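# Move capped bottles from crate to tray, upright

## Task

Take each bottle that has a cap out of the crate and set it standing upright on the tray, leaving every uncapped bottle inside the crate. The crate and tray must end up neither tilted nor shifted from where they were, every placed bottle must stay put without the robot supporting it, and nothing the robot is in contact with at the end may settle downward by more than about a fingernail's width once released. Nothing may be dropped or knocked off the table.

## Robot and tools

Robot: two arms, left_arm and right_arm, each ending in a two-finger parallel gripper. Loose objects may occasionally get pushed, and a held part may get a short tug.

Frame: poses in results use one shared scene frame. Its origin lies on the table surface midway between the arms; +z is up, +x reaches out over the table, and left_arm sits on the +y side. The arm names do not correspond to image sides. Each gripper also has its own axes: fingers extend along its +z, close and open along its x. The reported end_effector_position is the point between the pads; fingertips extend 17.5 mm past it. Pure rotations pivot about that point, which is 25 mm off the last joint's axis toward the gripper's -y; a flat block protrudes about 9 cm toward -y and rotates with the hand. At long reach the printed position may differ from the real one.

Row layout (used by execute_actions and move): exactly 18 numbers, each in [-1, 1], always for both arms. Order: left_arm dx, dy, dz, rx, ry, rz, left_gripper position, force_limit, speed, then the same nine for right_arm/right_gripper. dx..rz are offsets, not poses, expressed in that gripper's own axes, measured from its pose in the most recent result showing it (before any such result in the scene, and for any second or later call in one reply, from where the hand is when the action begins). Scale: 1.0 equals 0.6 m for dx/dy/dz and 180 degrees for rotation; rx, ry, rz form one rotation vector. Sending zeros is not a pause: it pulls the hand back to that reference pose. To hold an arm still, send the offset back to its desired pose in a reply's first call and zeros afterward.

Gripper numbers (absolute commands, not offsets): position +1 is fully open (50 mm gap), about -0.65 brings the pads together, -1 means grip (close until stopped). force_limit per pad: -1 about 20 N, 0 about 102 N, +1 about 185 N (actual may be up to 17 % more). speed of gap change: -1 20 mm/s, 0 85, +1 150. To leave a gripper alone, resend its previous three numbers; 0 is a real command. A new force_limit or speed only applies after the position number changes by 0.01 or more; to lessen the grip, open a little first. Confirm a grip by object_status 2. Codes: 0 moving, 1 blocked while opening, 2 blocked while closing, 3 reached the commanded opening or pads met (empty, very thin object, or slightly wider object). If grip force collapses the fingers re-close on their own, except after gripping at force_limit -1, where status remains 2 even if the object is gone. Gripping an immovable object off-center weakens the hold over time. Opening in mm is about (250 - position_measured) x 0.202.

Tools:
- execute_actions: {"actions": [...], "pictures": bool}. Empty list just returns the state. One action {"rows": [[18 numbers], ...], "steps": n} with up to 15 rows and n at most 15 (default 15), each step 1/30 s; each row is relative to the same reference pose, not to the previous row, and the final row repeats if rows run out. One wait {"steps": n}, n up to 300, counted from the previous result (thinking time included). A refused call sends nothing.
- move: {"target": [18 numbers], "speed": m/s}. Offsets as above; each hand follows a straight line toward its target, all finishing together in 0.5 to 10 s (cut off at 10 s). speed 0.002 to 0.5, default 0.25; rotation up to twice that in rad/s. Finger numbers are sent at the start. Paths ignore obstacles and the other arm; hands lag, may wander, and can overshoot speed near full extension. The result adds a move: line with the ending (done, off_target, moving, held, fault) and limits (paced = pose clipped; held = steps blocked, after which the arm may jump fast), plus each hand's remaining distance.
- wait: {"seconds": 0 to 10}; sends nothing new.
- zoom_image: {"camera": one of cam_high, cam_low, cam_left_wrist, cam_right_wrist, "region": [x0, y0, x1, y1]} in pixels from the top-left, at most 504 by 504.
- finished_scene: {"scene": current scene number}; irreversible, ends and grades the scene, which must be solved and remain so.

Motion rules: each step the command is clipped to within 70 mm and 16 degrees of the measured pose; position wins over orientation if both cannot be met. After an action an arm only continues to its last clipped pose, so read the result and send the remainder. A Hand target line shows where each controller now heads. Joints have speed caps and ramp up over 0.5 s. The simulation keeps running while you compose a reply.

Results: a state line gives each gripper's position (m) and quaternion wxyz. A pose unreachable line means a clearance check altered or stopped that arm's command; HELD flags the affected steps. Warnings such as MOTOR HOT precede an OVER-TEMPERATURE FAULT brake stop; holding loads heats motors.

Cameras: cam_high, cam_low, cam_left_wrist, cam_right_wrist, each 896x504, with pinhole+radial calibration (K, D, T_world_to_cam mapping world to camera) that may be slightly off.

Avoid: arms are stiff, so commanding even slightly beyond a firm contact can fault; faster touches hit harder. Joint torque at its load limit, or 150 N external force on an arm, its tool or load, freezes that arm for 10 s and it yields. Do not let the arms collide or press each other. Avoid dropping, slipping, slamming, shoving the crate or tray, and knocking anything off the table.

Each tool is called after "Emit:" as name([rows], argument=value, ...), one row to a line, values as JSON.

## Session

Emit:
execute_actions(actions=[])

Scene clock: 0.00 s of 6600.00 s.
left_arm: end_effector_position=(+0.6211, +0.1076, +0.3749) position_measured=3 object_status=3 end_effector_quat_wxyz=(+0.445, +0.802, -0.076, +0.391) | right_arm: end_effector_position=(+0.4319, -0.5492, +0.3812) position_measured=3 object_status=3 end_effector_quat_wxyz=(-0.144, +0.928, -0.009, +0.344)
Joint positions: left_arm=[ 0.123  0.051 -0.479  1.555 -0.966 -2.83 ] | right_arm=[-0.569 -0.136  0.092 -0.66  -1.405 -0.937]
Joint velocities: left_arm=[-0.     0.001 -0.     0.001  0.     0.002] | right_arm=[-0.002 -0.001 -0.001  0.001  0.001  0.   ]
Hand target (left_arm): +0.621, +0.108, +0.375; +0.445, +0.802, -0.076, +0.391
Hand target (right_arm): +0.432, -0.549, +0.381; -0.144, +0.928, -0.009, +0.344

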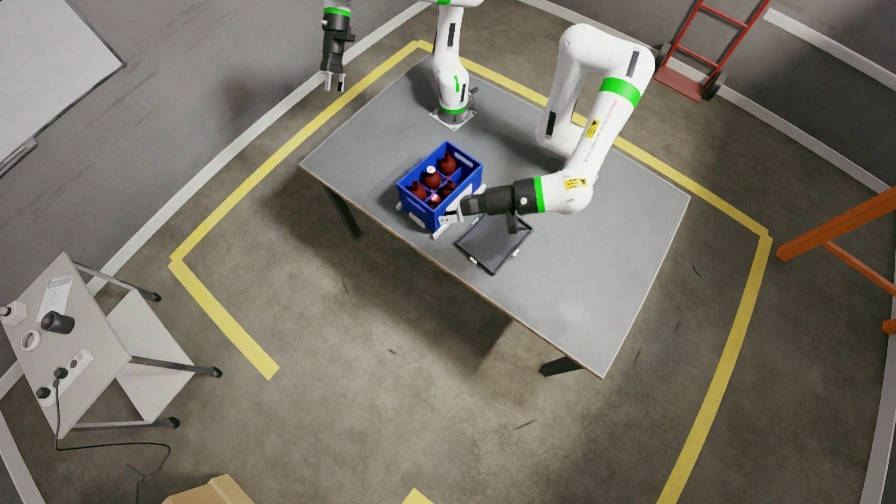

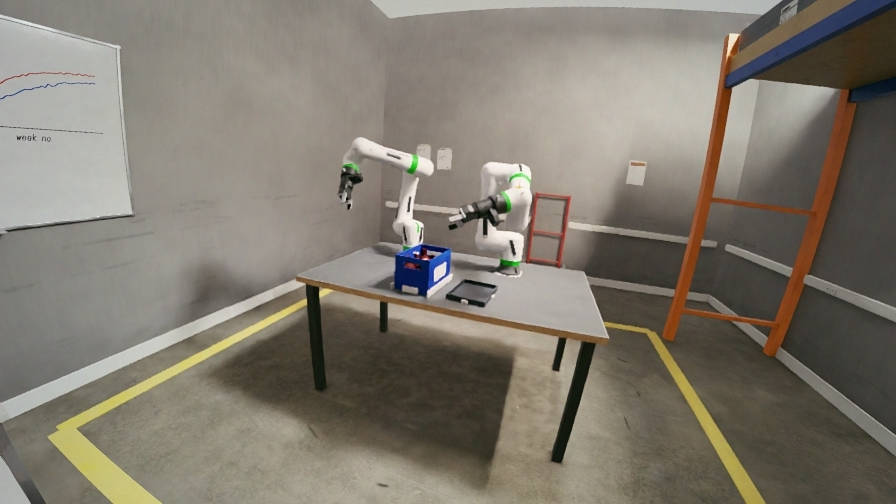

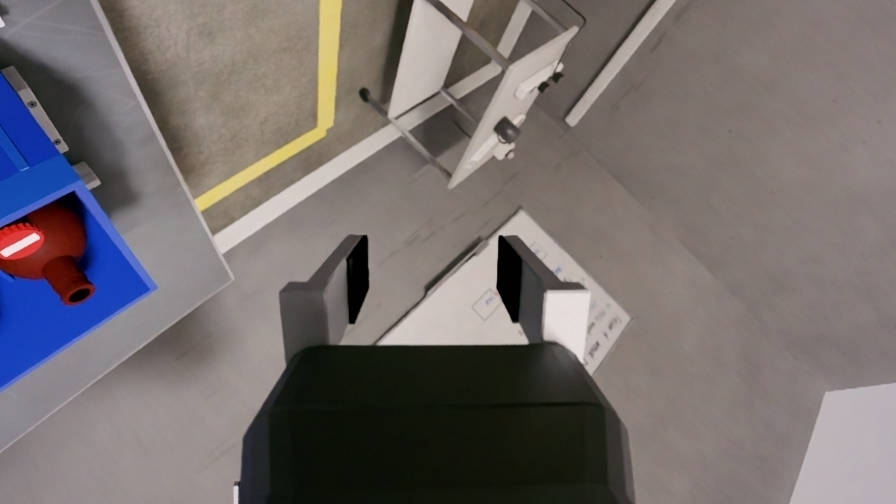

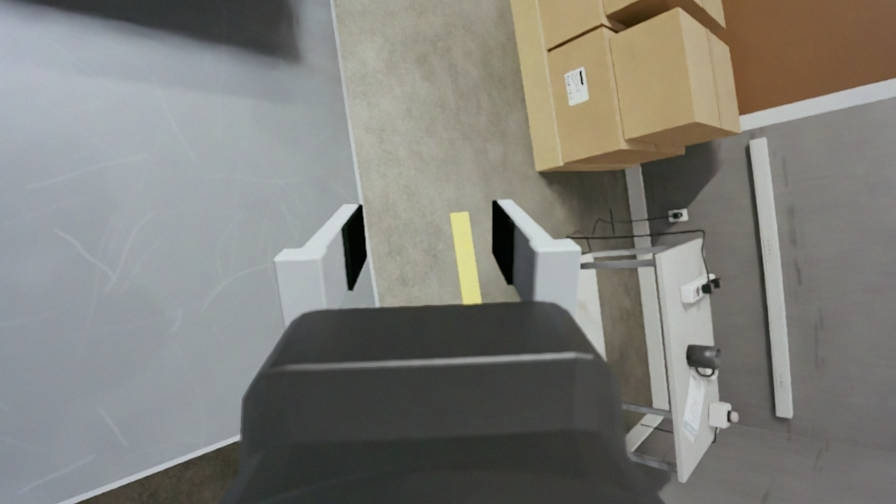

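Emit:
zoom_image(camera="cam_high", region=[380, 130, 560, 280])

Emit:
zoom_image(camera="cam_low", region=[370, 220, 530, 320])

Region (380, 130, 560, 280) of cam_high's 896x504 image, scaled by 2.800, with more detail than that image has.

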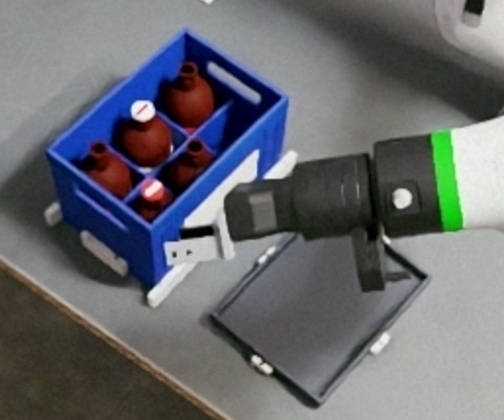

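Region (370, 220, 530, 320) of cam_low's 896x504 image, scaled by 3.150, with more detail than that image has; it fills the top 315 rows of this view, and the rest is white.

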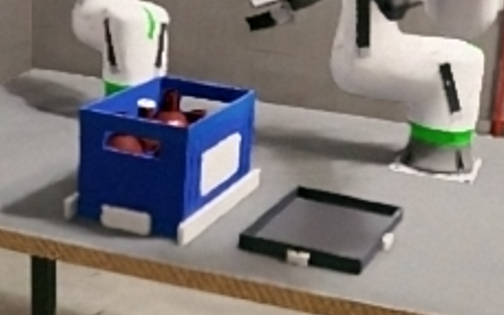

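Emit:
move(target=[-0.3485,0.228,0.107,0.3037,-0.2669,-0.0519,1,0,0,0,0,0,0,0,0,1,0,0], speed=0.35)

Scene clock: 27.17 s of 6600.00 s.
left_arm: end_effector_position=(+0.4502, -0.0696, +0.2989) position_measured=3 object_status=3 end_effector_quat_wxyz=(-0.002, +1.000, +0.001, +0.001) | right_arm: end_effector_position=(+0.4319, -0.5492, +0.3812) position_measured=3 object_status=3 end_effector_quat_wxyz=(-0.144, +0.928, -0.009, +0.344)
Joint positions: left_arm=[-0.458  0.477  0.66  -0.004 -1.754 -1.082] | right_arm=[-0.569 -0.136  0.092 -0.66  -1.405 -0.937]
Joint velocities: left_arm=[-0.002  0.009  0.013 -0.002 -0.01   0.001] | right_arm=[ 0.001  0.     0.001  0.001  0.001 -0.   ]
Hand target (left_arm): +0.450, -0.070, +0.299; -0.002, +1.000, +0.001, +0.001
Hand target (right_arm): +0.432, -0.549, +0.381; -0.144, +0.928, -0.009, +0.344
Off the commanded pose (left_arm): 0.001 m, 0 deg.
Off the commanded pose (right_arm): 0.000 m, 0 deg.
After step 90, 21.67 s passed at rest.
move: done
camera_calibration (this result's frames):
cam_left_wrist: T_world_to_cam=[[0.998725, 0.0263422, 0.0430654, -0.463648], [0.0152084, -0.970432, 0.240896, -0.132994], [0.0481377, -0.239934, -0.969595, 0.400242], [0, 0, 0, 1]] pos_world=[0.445813, -0.0208171, 0.440077]
cam_right_wrist: T_world_to_cam=[[0.755147, -0.130131, 0.642509, -0.646573], [-0.125231, -0.990686, -0.0534652, -0.475979], [0.643483, -0.0400878, -0.76441, 0.139914], [0, 0, 0, 1]] pos_world=[0.338619, -0.550076, 0.496932]

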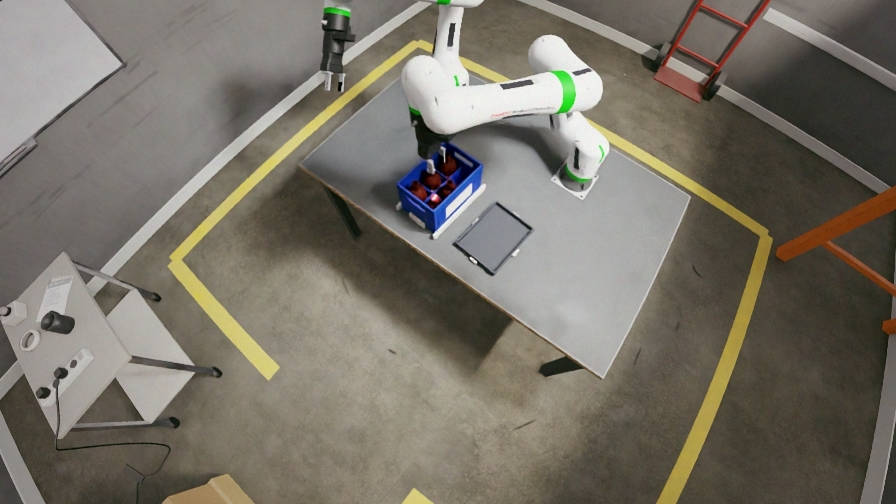

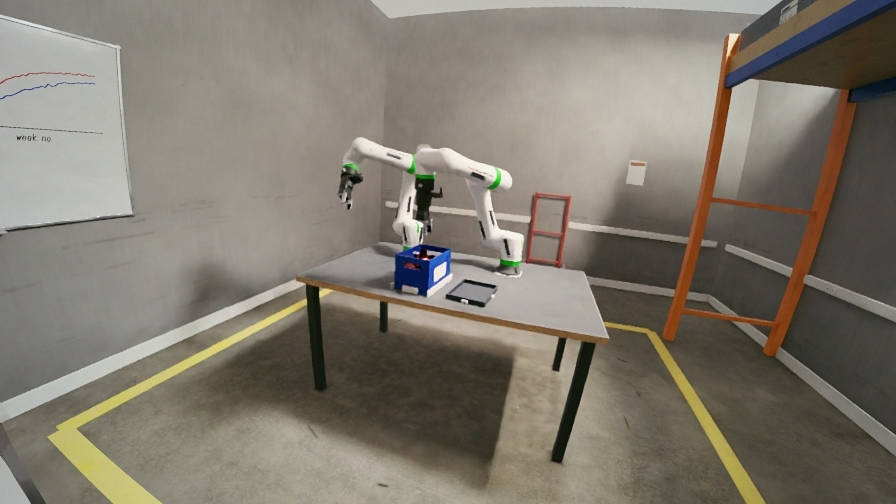

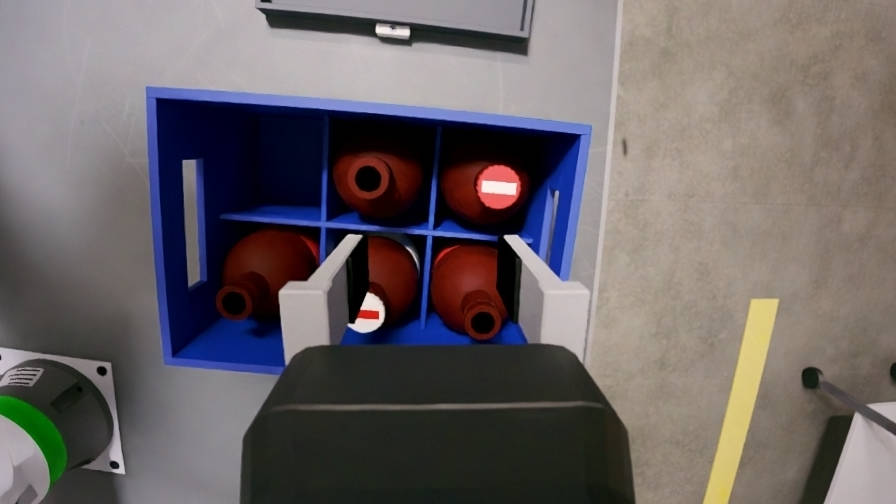

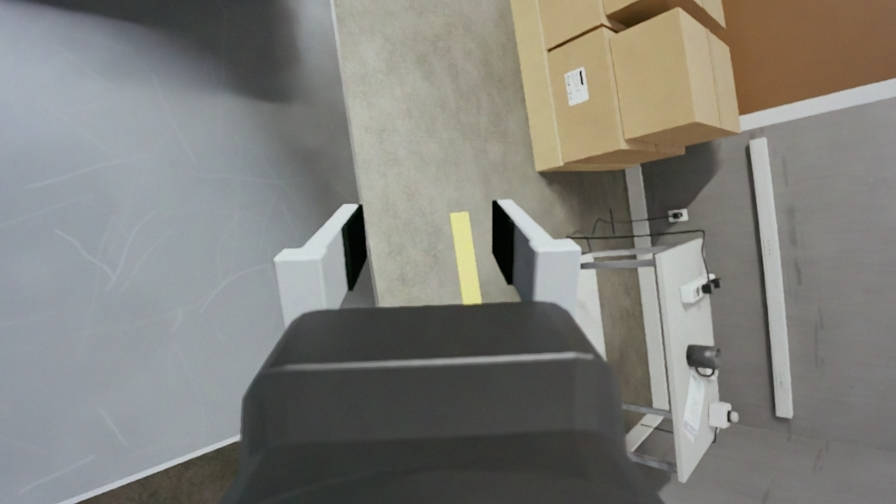

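Emit:
move(target=[0.0683,-0.041,0.125,0,0,0,1,0,0,0,0,0,0,0,0,1,0,0], speed=0.2)

Scene clock: 35.63 s of 6600.00 s.
left_arm: end_effector_position=(+0.4913, -0.0448, +0.2242) position_measured=3 object_status=3 end_effector_quat_wxyz=(-0.002, +1.000, +0.001, +0.001) | right_arm: end_effector_position=(+0.4319, -0.5492, +0.3812) position_measured=3 object_status=3 end_effector_quat_wxyz=(-0.144, +0.928, -0.009, +0.344)
Joint positions: left_arm=[-0.393  0.507  0.528 -0.004 -1.592 -1.147] | right_arm=[-0.569 -0.136  0.092 -0.66  -1.405 -0.937]
Joint velocities: left_arm=[ 0.001  0.001 -0.001  0.     0.002 -0.001] | right_arm=[-0.     0.001 -0.    -0.001 -0.    -0.   ]
Hand target (left_arm): +0.491, -0.045, +0.224; -0.002, +1.000, +0.001, +0.001
Hand target (right_arm): +0.432, -0.549, +0.381; -0.144, +0.928, -0.009, +0.344
Off the commanded pose (left_arm): 0.000 m, 0 deg.
Off the commanded pose (right_arm): 0.000 m, 0 deg.
After step 90, 4.53 s passed at rest.
move: done
camera_calibration (this result's frames):
cam_left_wrist: T_world_to_cam=[[0.998727, 0.0263182, 0.0430338, -0.502128], [0.0151906, -0.970422, 0.240937, -0.0915935], [0.0481019, -0.239977, -0.969586, 0.331779], [0, 0, 0, 1]] pos_world=[0.486921, 0.00395, 0.365365]
cam_right_wrist: T_world_to_cam=[[0.755148, -0.130131, 0.642509, -0.646573], [-0.12523, -0.990686, -0.0534651, -0.475979], [0.643482, -0.0400876, -0.76441, 0.139914], [0, 0, 0, 1]] pos_world=[0.338619, -0.550077, 0.496932]

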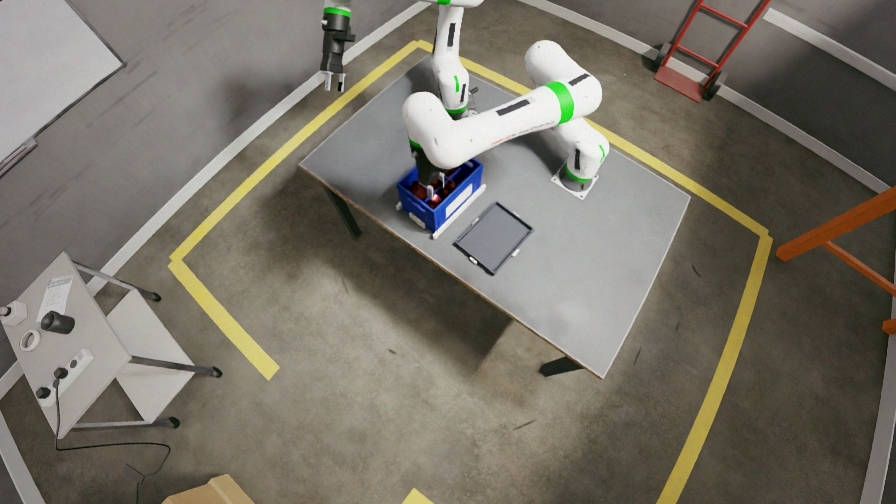

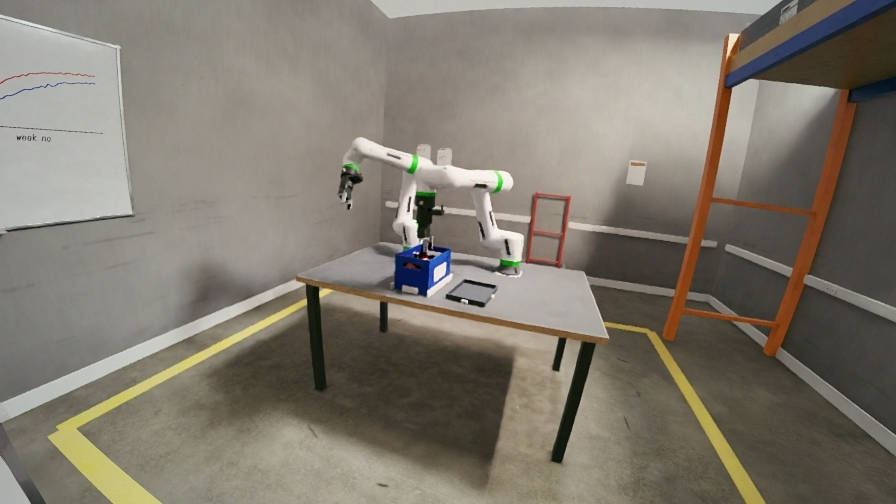

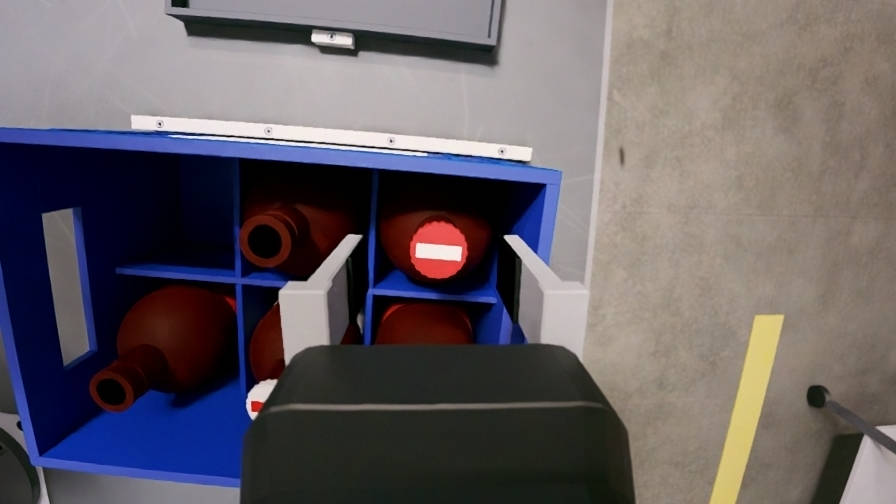

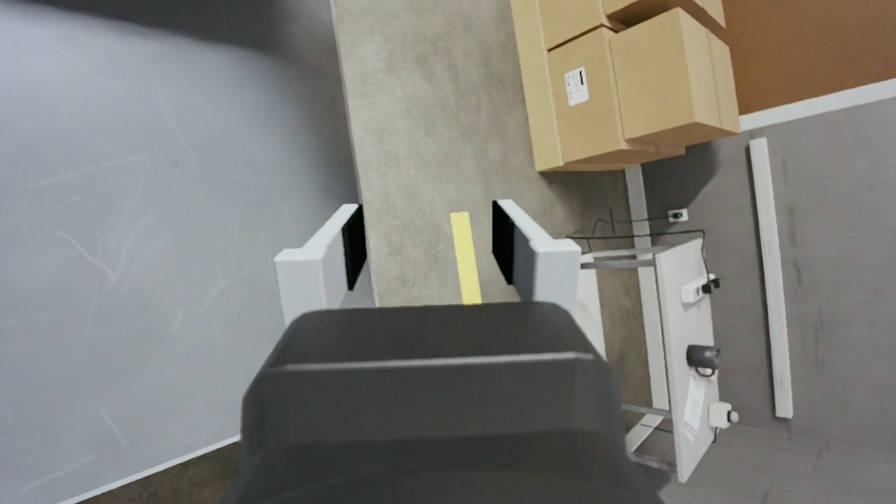

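Emit:
move(target=[0.0062,0.0135,0.125,0,0,0,1,0,0,0,0,0,0,0,0,1,0,0], speed=0.12)

Scene clock: 44.60 s of 6600.00 s.
left_arm: end_effector_position=(+0.4952, -0.0526, +0.1493) position_measured=3 object_status=3 end_effector_quat_wxyz=(-0.002, +1.000, +0.001, +0.001) | right_arm: end_effector_position=(+0.4319, -0.5492, +0.3812) position_measured=3 object_status=3 end_effector_quat_wxyz=(-0.144, +0.928, -0.009, +0.344)
Joint positions: left_arm=[-0.402  0.541  0.404 -0.004 -1.434 -1.137] | right_arm=[-0.569 -0.136  0.092 -0.66  -1.405 -0.937]
Joint velocities: left_arm=[-0.     0.001 -0.001  0.002  0.002 -0.001] | right_arm=[ 0.001  0.    -0.    -0.     0.     0.   ]
Hand target (left_arm): +0.495, -0.053, +0.149; -0.002, +1.000, +0.001, +0.001
Hand target (right_arm): +0.432, -0.549, +0.381; -0.144, +0.928, -0.009, +0.344
Off the commanded pose (left_arm): 0.000 m, 0 deg.
Off the commanded pose (right_arm): 0.000 m, 0 deg.
After step 90, 4.90 s passed at rest.
move: done
camera_calibration (this result's frames):
cam_left_wrist: T_world_to_cam=[[0.998726, 0.0262779, 0.0430844, -0.502632], [0.0151433, -0.970442, 0.240857, -0.0811988], [0.0481402, -0.239898, -0.969604, 0.257082], [0, 0, 0, 1]] pos_world=[0.490846, -0.00391722, 0.290481]
cam_right_wrist: T_world_to_cam=[[0.755148, -0.130131, 0.642509, -0.646573], [-0.12523, -0.990686, -0.0534653, -0.475979], [0.643482, -0.0400875, -0.764411, 0.139914], [0, 0, 0, 1]] pos_world=[0.338619, -0.550076, 0.496932]

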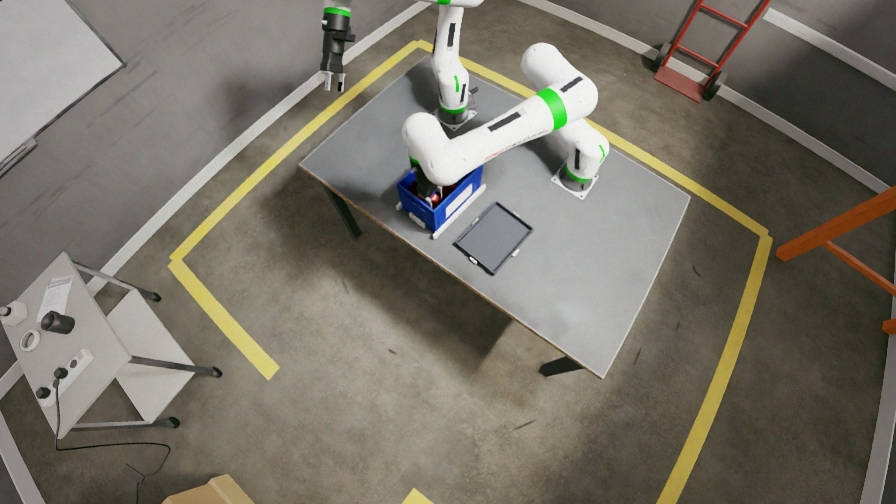

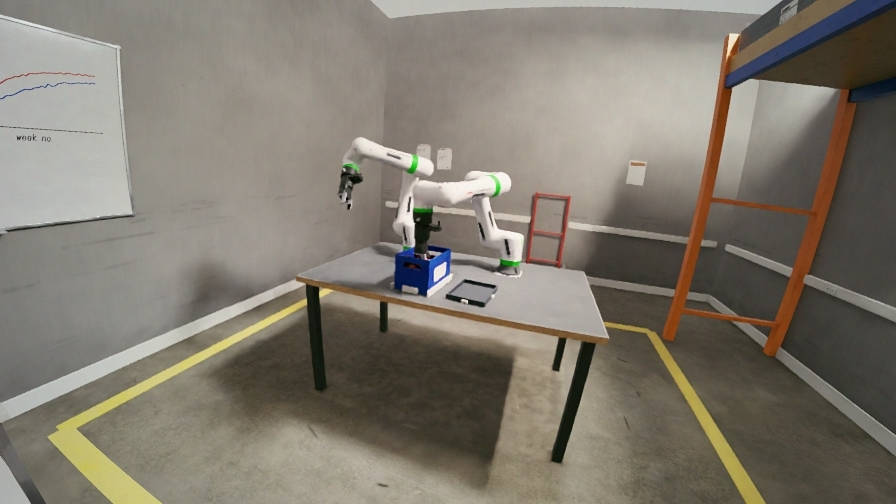

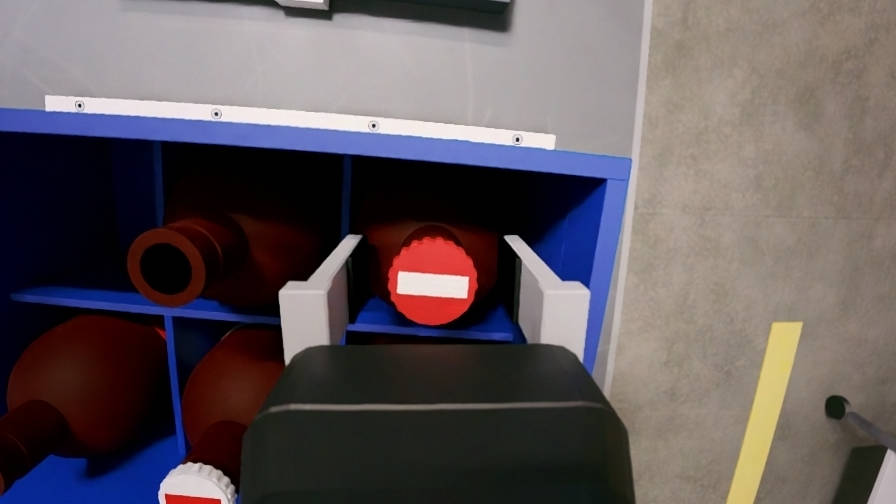

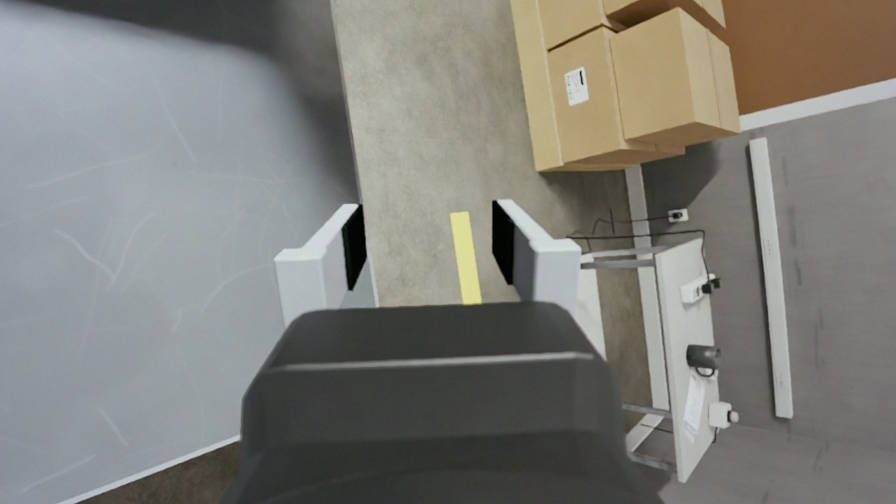

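Emit:
execute_actions([
  {"rows":[[0,0,0,0,0,0,-1,0,0,0,0,0,0,0,0,1,0,0]],"steps":15},
])

Scene clock: 46.50 s of 6600.00 s.
left_arm: end_effector_position=(+0.4952, -0.0527, +0.1492) position_measured=123 object_status=2 end_effector_quat_wxyz=(-0.002, +1.000, +0.001, +0.001) | right_arm: end_effector_position=(+0.4319, -0.5492, +0.3812) position_measured=3 object_status=3 end_effector_quat_wxyz=(-0.144, +0.928, -0.009, +0.344)
Joint positions: left_arm=[-0.402  0.541  0.403 -0.004 -1.434 -1.137] | right_arm=[-0.569 -0.136  0.092 -0.66  -1.405 -0.937]
Joint velocities: left_arm=[-0.    -0.     0.001  0.    -0.001 -0.002] | right_arm=[-0.    -0.001  0.     0.    -0.001  0.   ]
Hand target (left_arm): +0.495, -0.053, +0.149; -0.002, +1.000, +0.001, +0.001
Hand target (right_arm): +0.432, -0.549, +0.381; -0.144, +0.928, -0.009, +0.344
Off the commanded pose (left_arm): 0.000 m, 0 deg.
Off the commanded pose (right_arm): 0.000 m, 0 deg.
Steps of this call (steps 1 to 42: nothing new was sent; steps 43 to 57: all 15 steps of this action). Readings (end_effector_position | what the end effector reports):
43: left_arm (+0.4952, -0.0527, +0.1492) | right_arm (+0.4319, -0.5492, +0.3812) | left_arm position_measured=11 object_status=0 | right_arm position_measured=3 object_status=3
44: left_arm (+0.4952, -0.0527, +0.1492) | right_arm (+0.4319, -0.5492, +0.3812) | left_arm position_measured=25 object_status=0 | right_arm position_measured=3 object_status=3
46: left_arm (+0.4952, -0.0527, +0.1492) | right_arm (+0.4319, -0.5492, +0.3812) | left_arm position_measured=53 object_status=0 | right_arm position_measured=3 object_status=3
50: left_arm (+0.4952, -0.0527, +0.1492) | right_arm (+0.4319, -0.5492, +0.3812) | left_arm position_measured=110 object_status=0 | right_arm position_measured=3 object_status=3
57: the state above
camera_calibration (this result's frames):
cam_left_wrist: T_world_to_cam=[[0.998732, 0.0262897, 0.0429417, -0.502581], [0.0151878, -0.970435, 0.240884, -0.0812284], [0.0480049, -0.239926, -0.969604, 0.257057], [0, 0, 0, 1]] pos_world=[0.490838, -0.00393957, 0.290392]
cam_right_wrist: T_world_to_cam=[[0.755147, -0.130131, 0.642509, -0.646573], [-0.12523, -0.990686, -0.0534653, -0.475979], [0.643483, -0.0400875, -0.76441, 0.139914], [0, 0, 0, 1]] pos_world=[0.338619, -0.550076, 0.496932]

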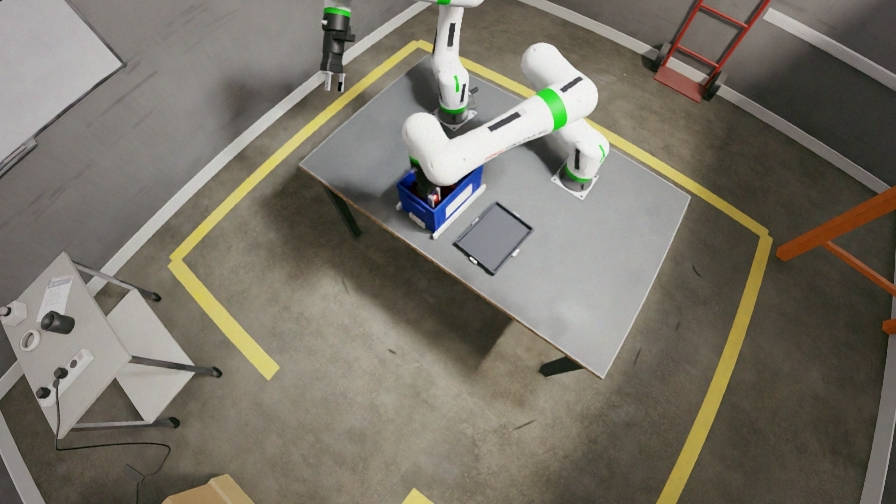

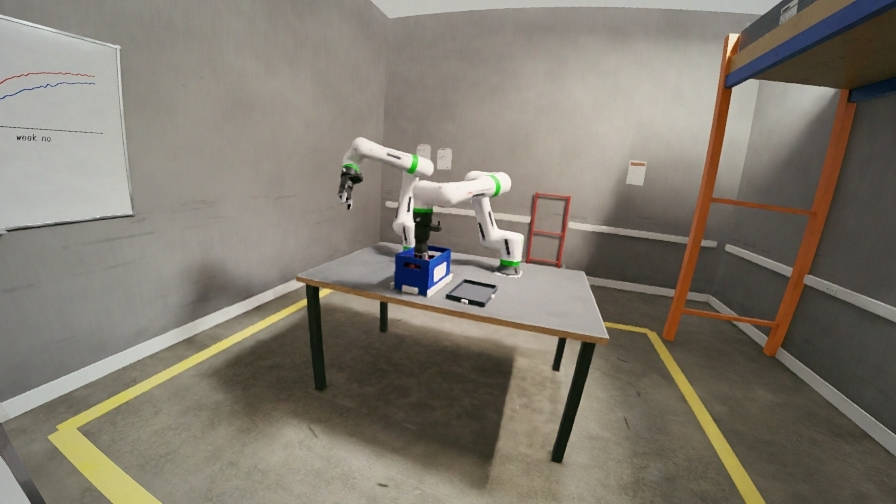

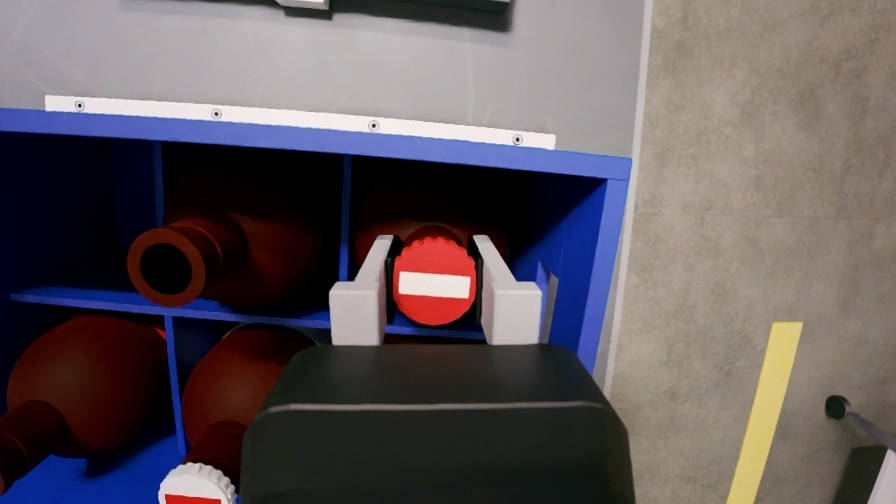

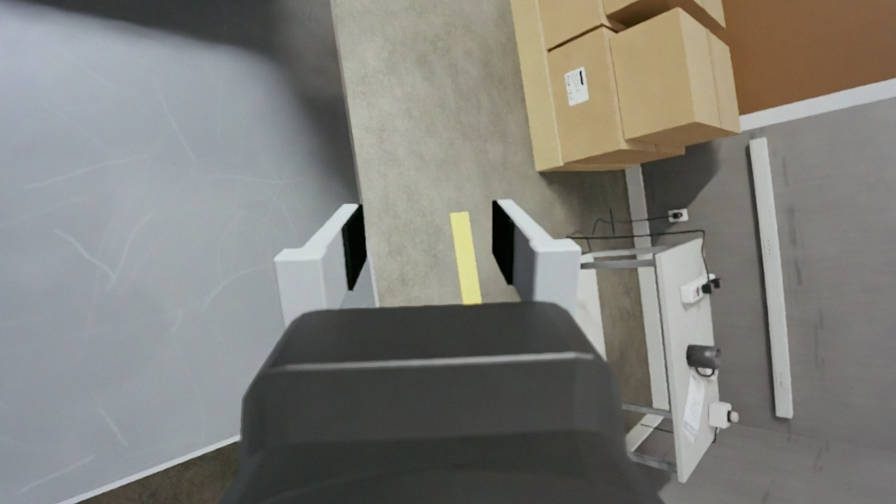

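Emit:
move(target=[0,0.004,-0.305,0,0,0,-1,0,0,0,0,0,0,0,0,1,0,0], speed=0.2)

Emit:
zoom_image(camera="cam_low", region=[370, 170, 530, 320])

Scene clock: 49.33 s of 6600.00 s.
left_arm: end_effector_position=(+0.4946, -0.0555, +0.3321) position_measured=123 object_status=2 end_effector_quat_wxyz=(-0.002, +1.000, +0.001, +0.001) | right_arm: end_effector_position=(+0.4319, -0.5492, +0.3812) position_measured=3 object_status=3 end_effector_quat_wxyz=(-0.144, +0.928, -0.009, +0.344)
Joint positions: left_arm=[-0.406  0.596  0.918 -0.004 -1.893 -1.135] | right_arm=[-0.569 -0.136  0.092 -0.66  -1.405 -0.937]
Joint velocities: left_arm=[-0.     0.009  0.018 -0.001 -0.012 -0.   ] | right_arm=[-0.    -0.001 -0.    -0.    -0.001 -0.   ]
Hand target (left_arm): +0.495, -0.056, +0.332; -0.002, +1.000, +0.001, +0.001
Hand target (right_arm): +0.432, -0.549, +0.381; -0.144, +0.928, -0.009, +0.344
Off the commanded pose (left_arm): 0.000 m, 0 deg.
Off the commanded pose (right_arm): 0.000 m, 0 deg.
move: done
camera_calibration (this result's frames):
cam_left_wrist: T_world_to_cam=[[0.99872, 0.0263622, 0.0431651, -0.509885], [0.0151935, -0.97038, 0.241104, -0.128133], [0.0482426, -0.24014, -0.969539, 0.433553], [0, 0, 0, 1]] pos_world=[0.490263, -0.00678286, 0.473249]
cam_right_wrist: T_world_to_cam=[[0.755147, -0.130131, 0.642509, -0.646573], [-0.12523, -0.990686, -0.0534653, -0.475979], [0.643483, -0.0400875, -0.76441, 0.139914], [0, 0, 0, 1]] pos_world=[0.338619, -0.550076, 0.496932]

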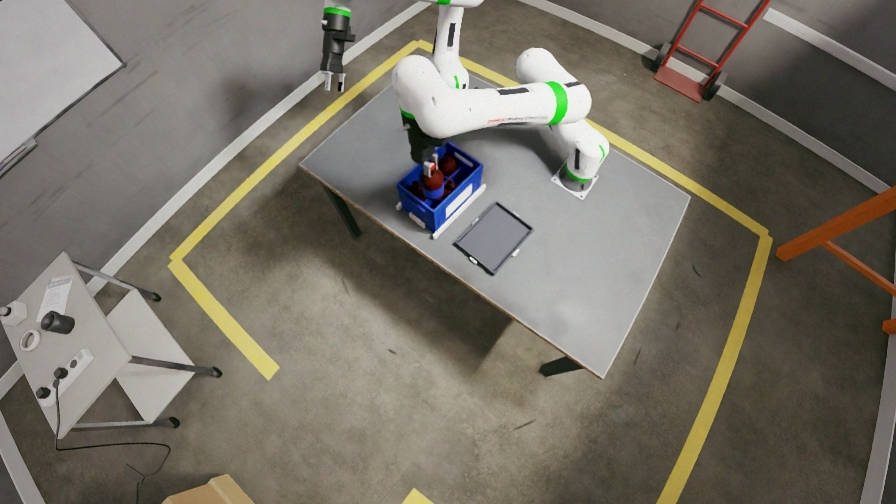

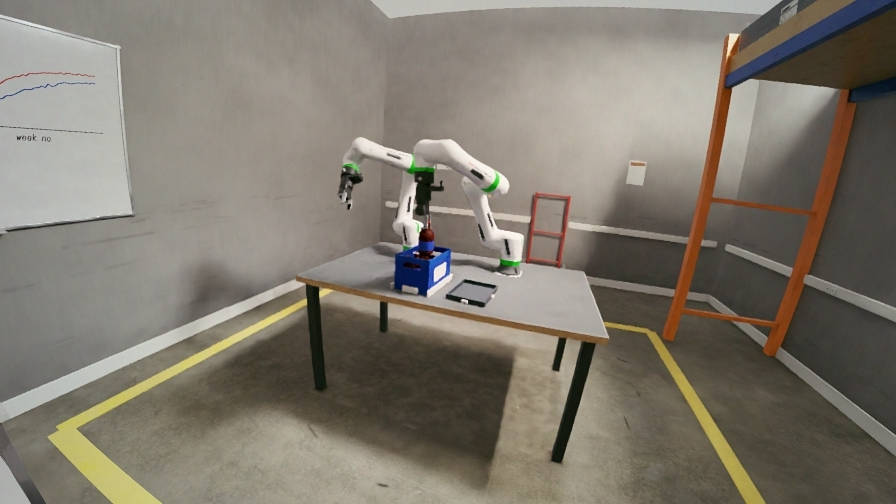

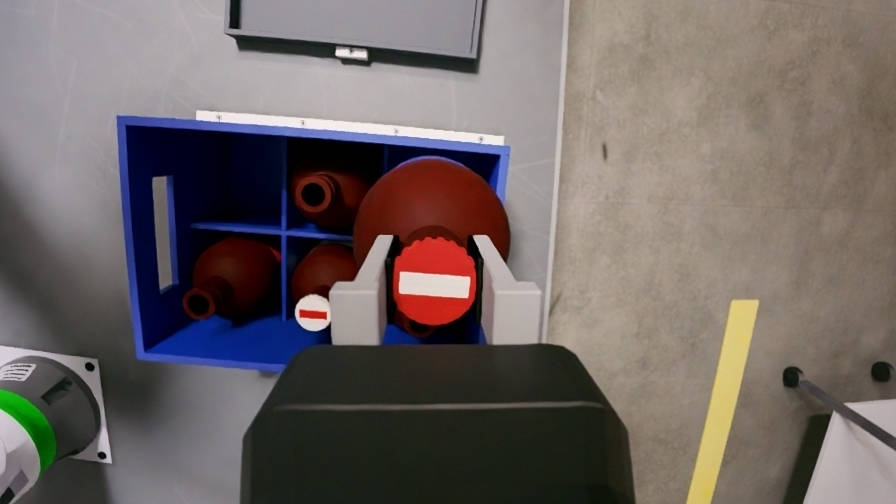

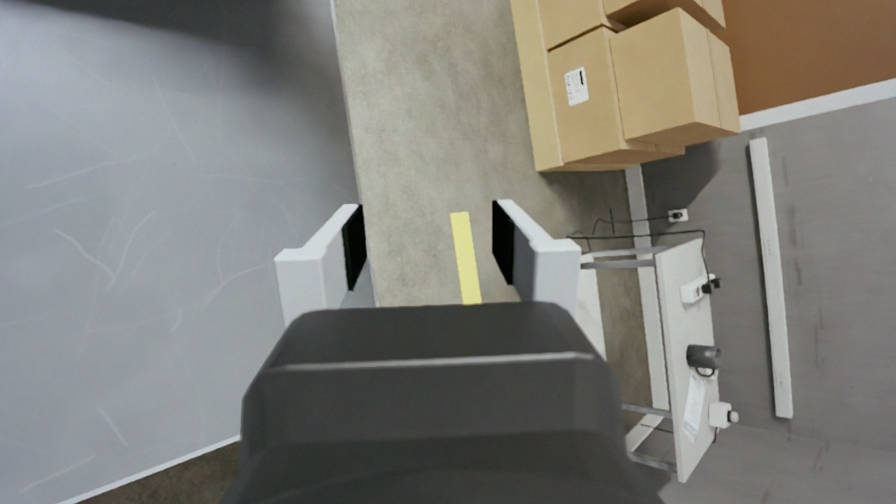

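Region (370, 170, 530, 320) of cam_low's 896x504 image, scaled by 3.150, with more detail than that image has; it fills the top 472 rows of this view, and the rest is white.

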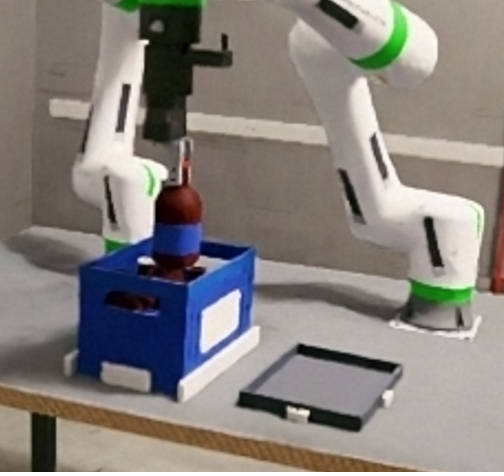

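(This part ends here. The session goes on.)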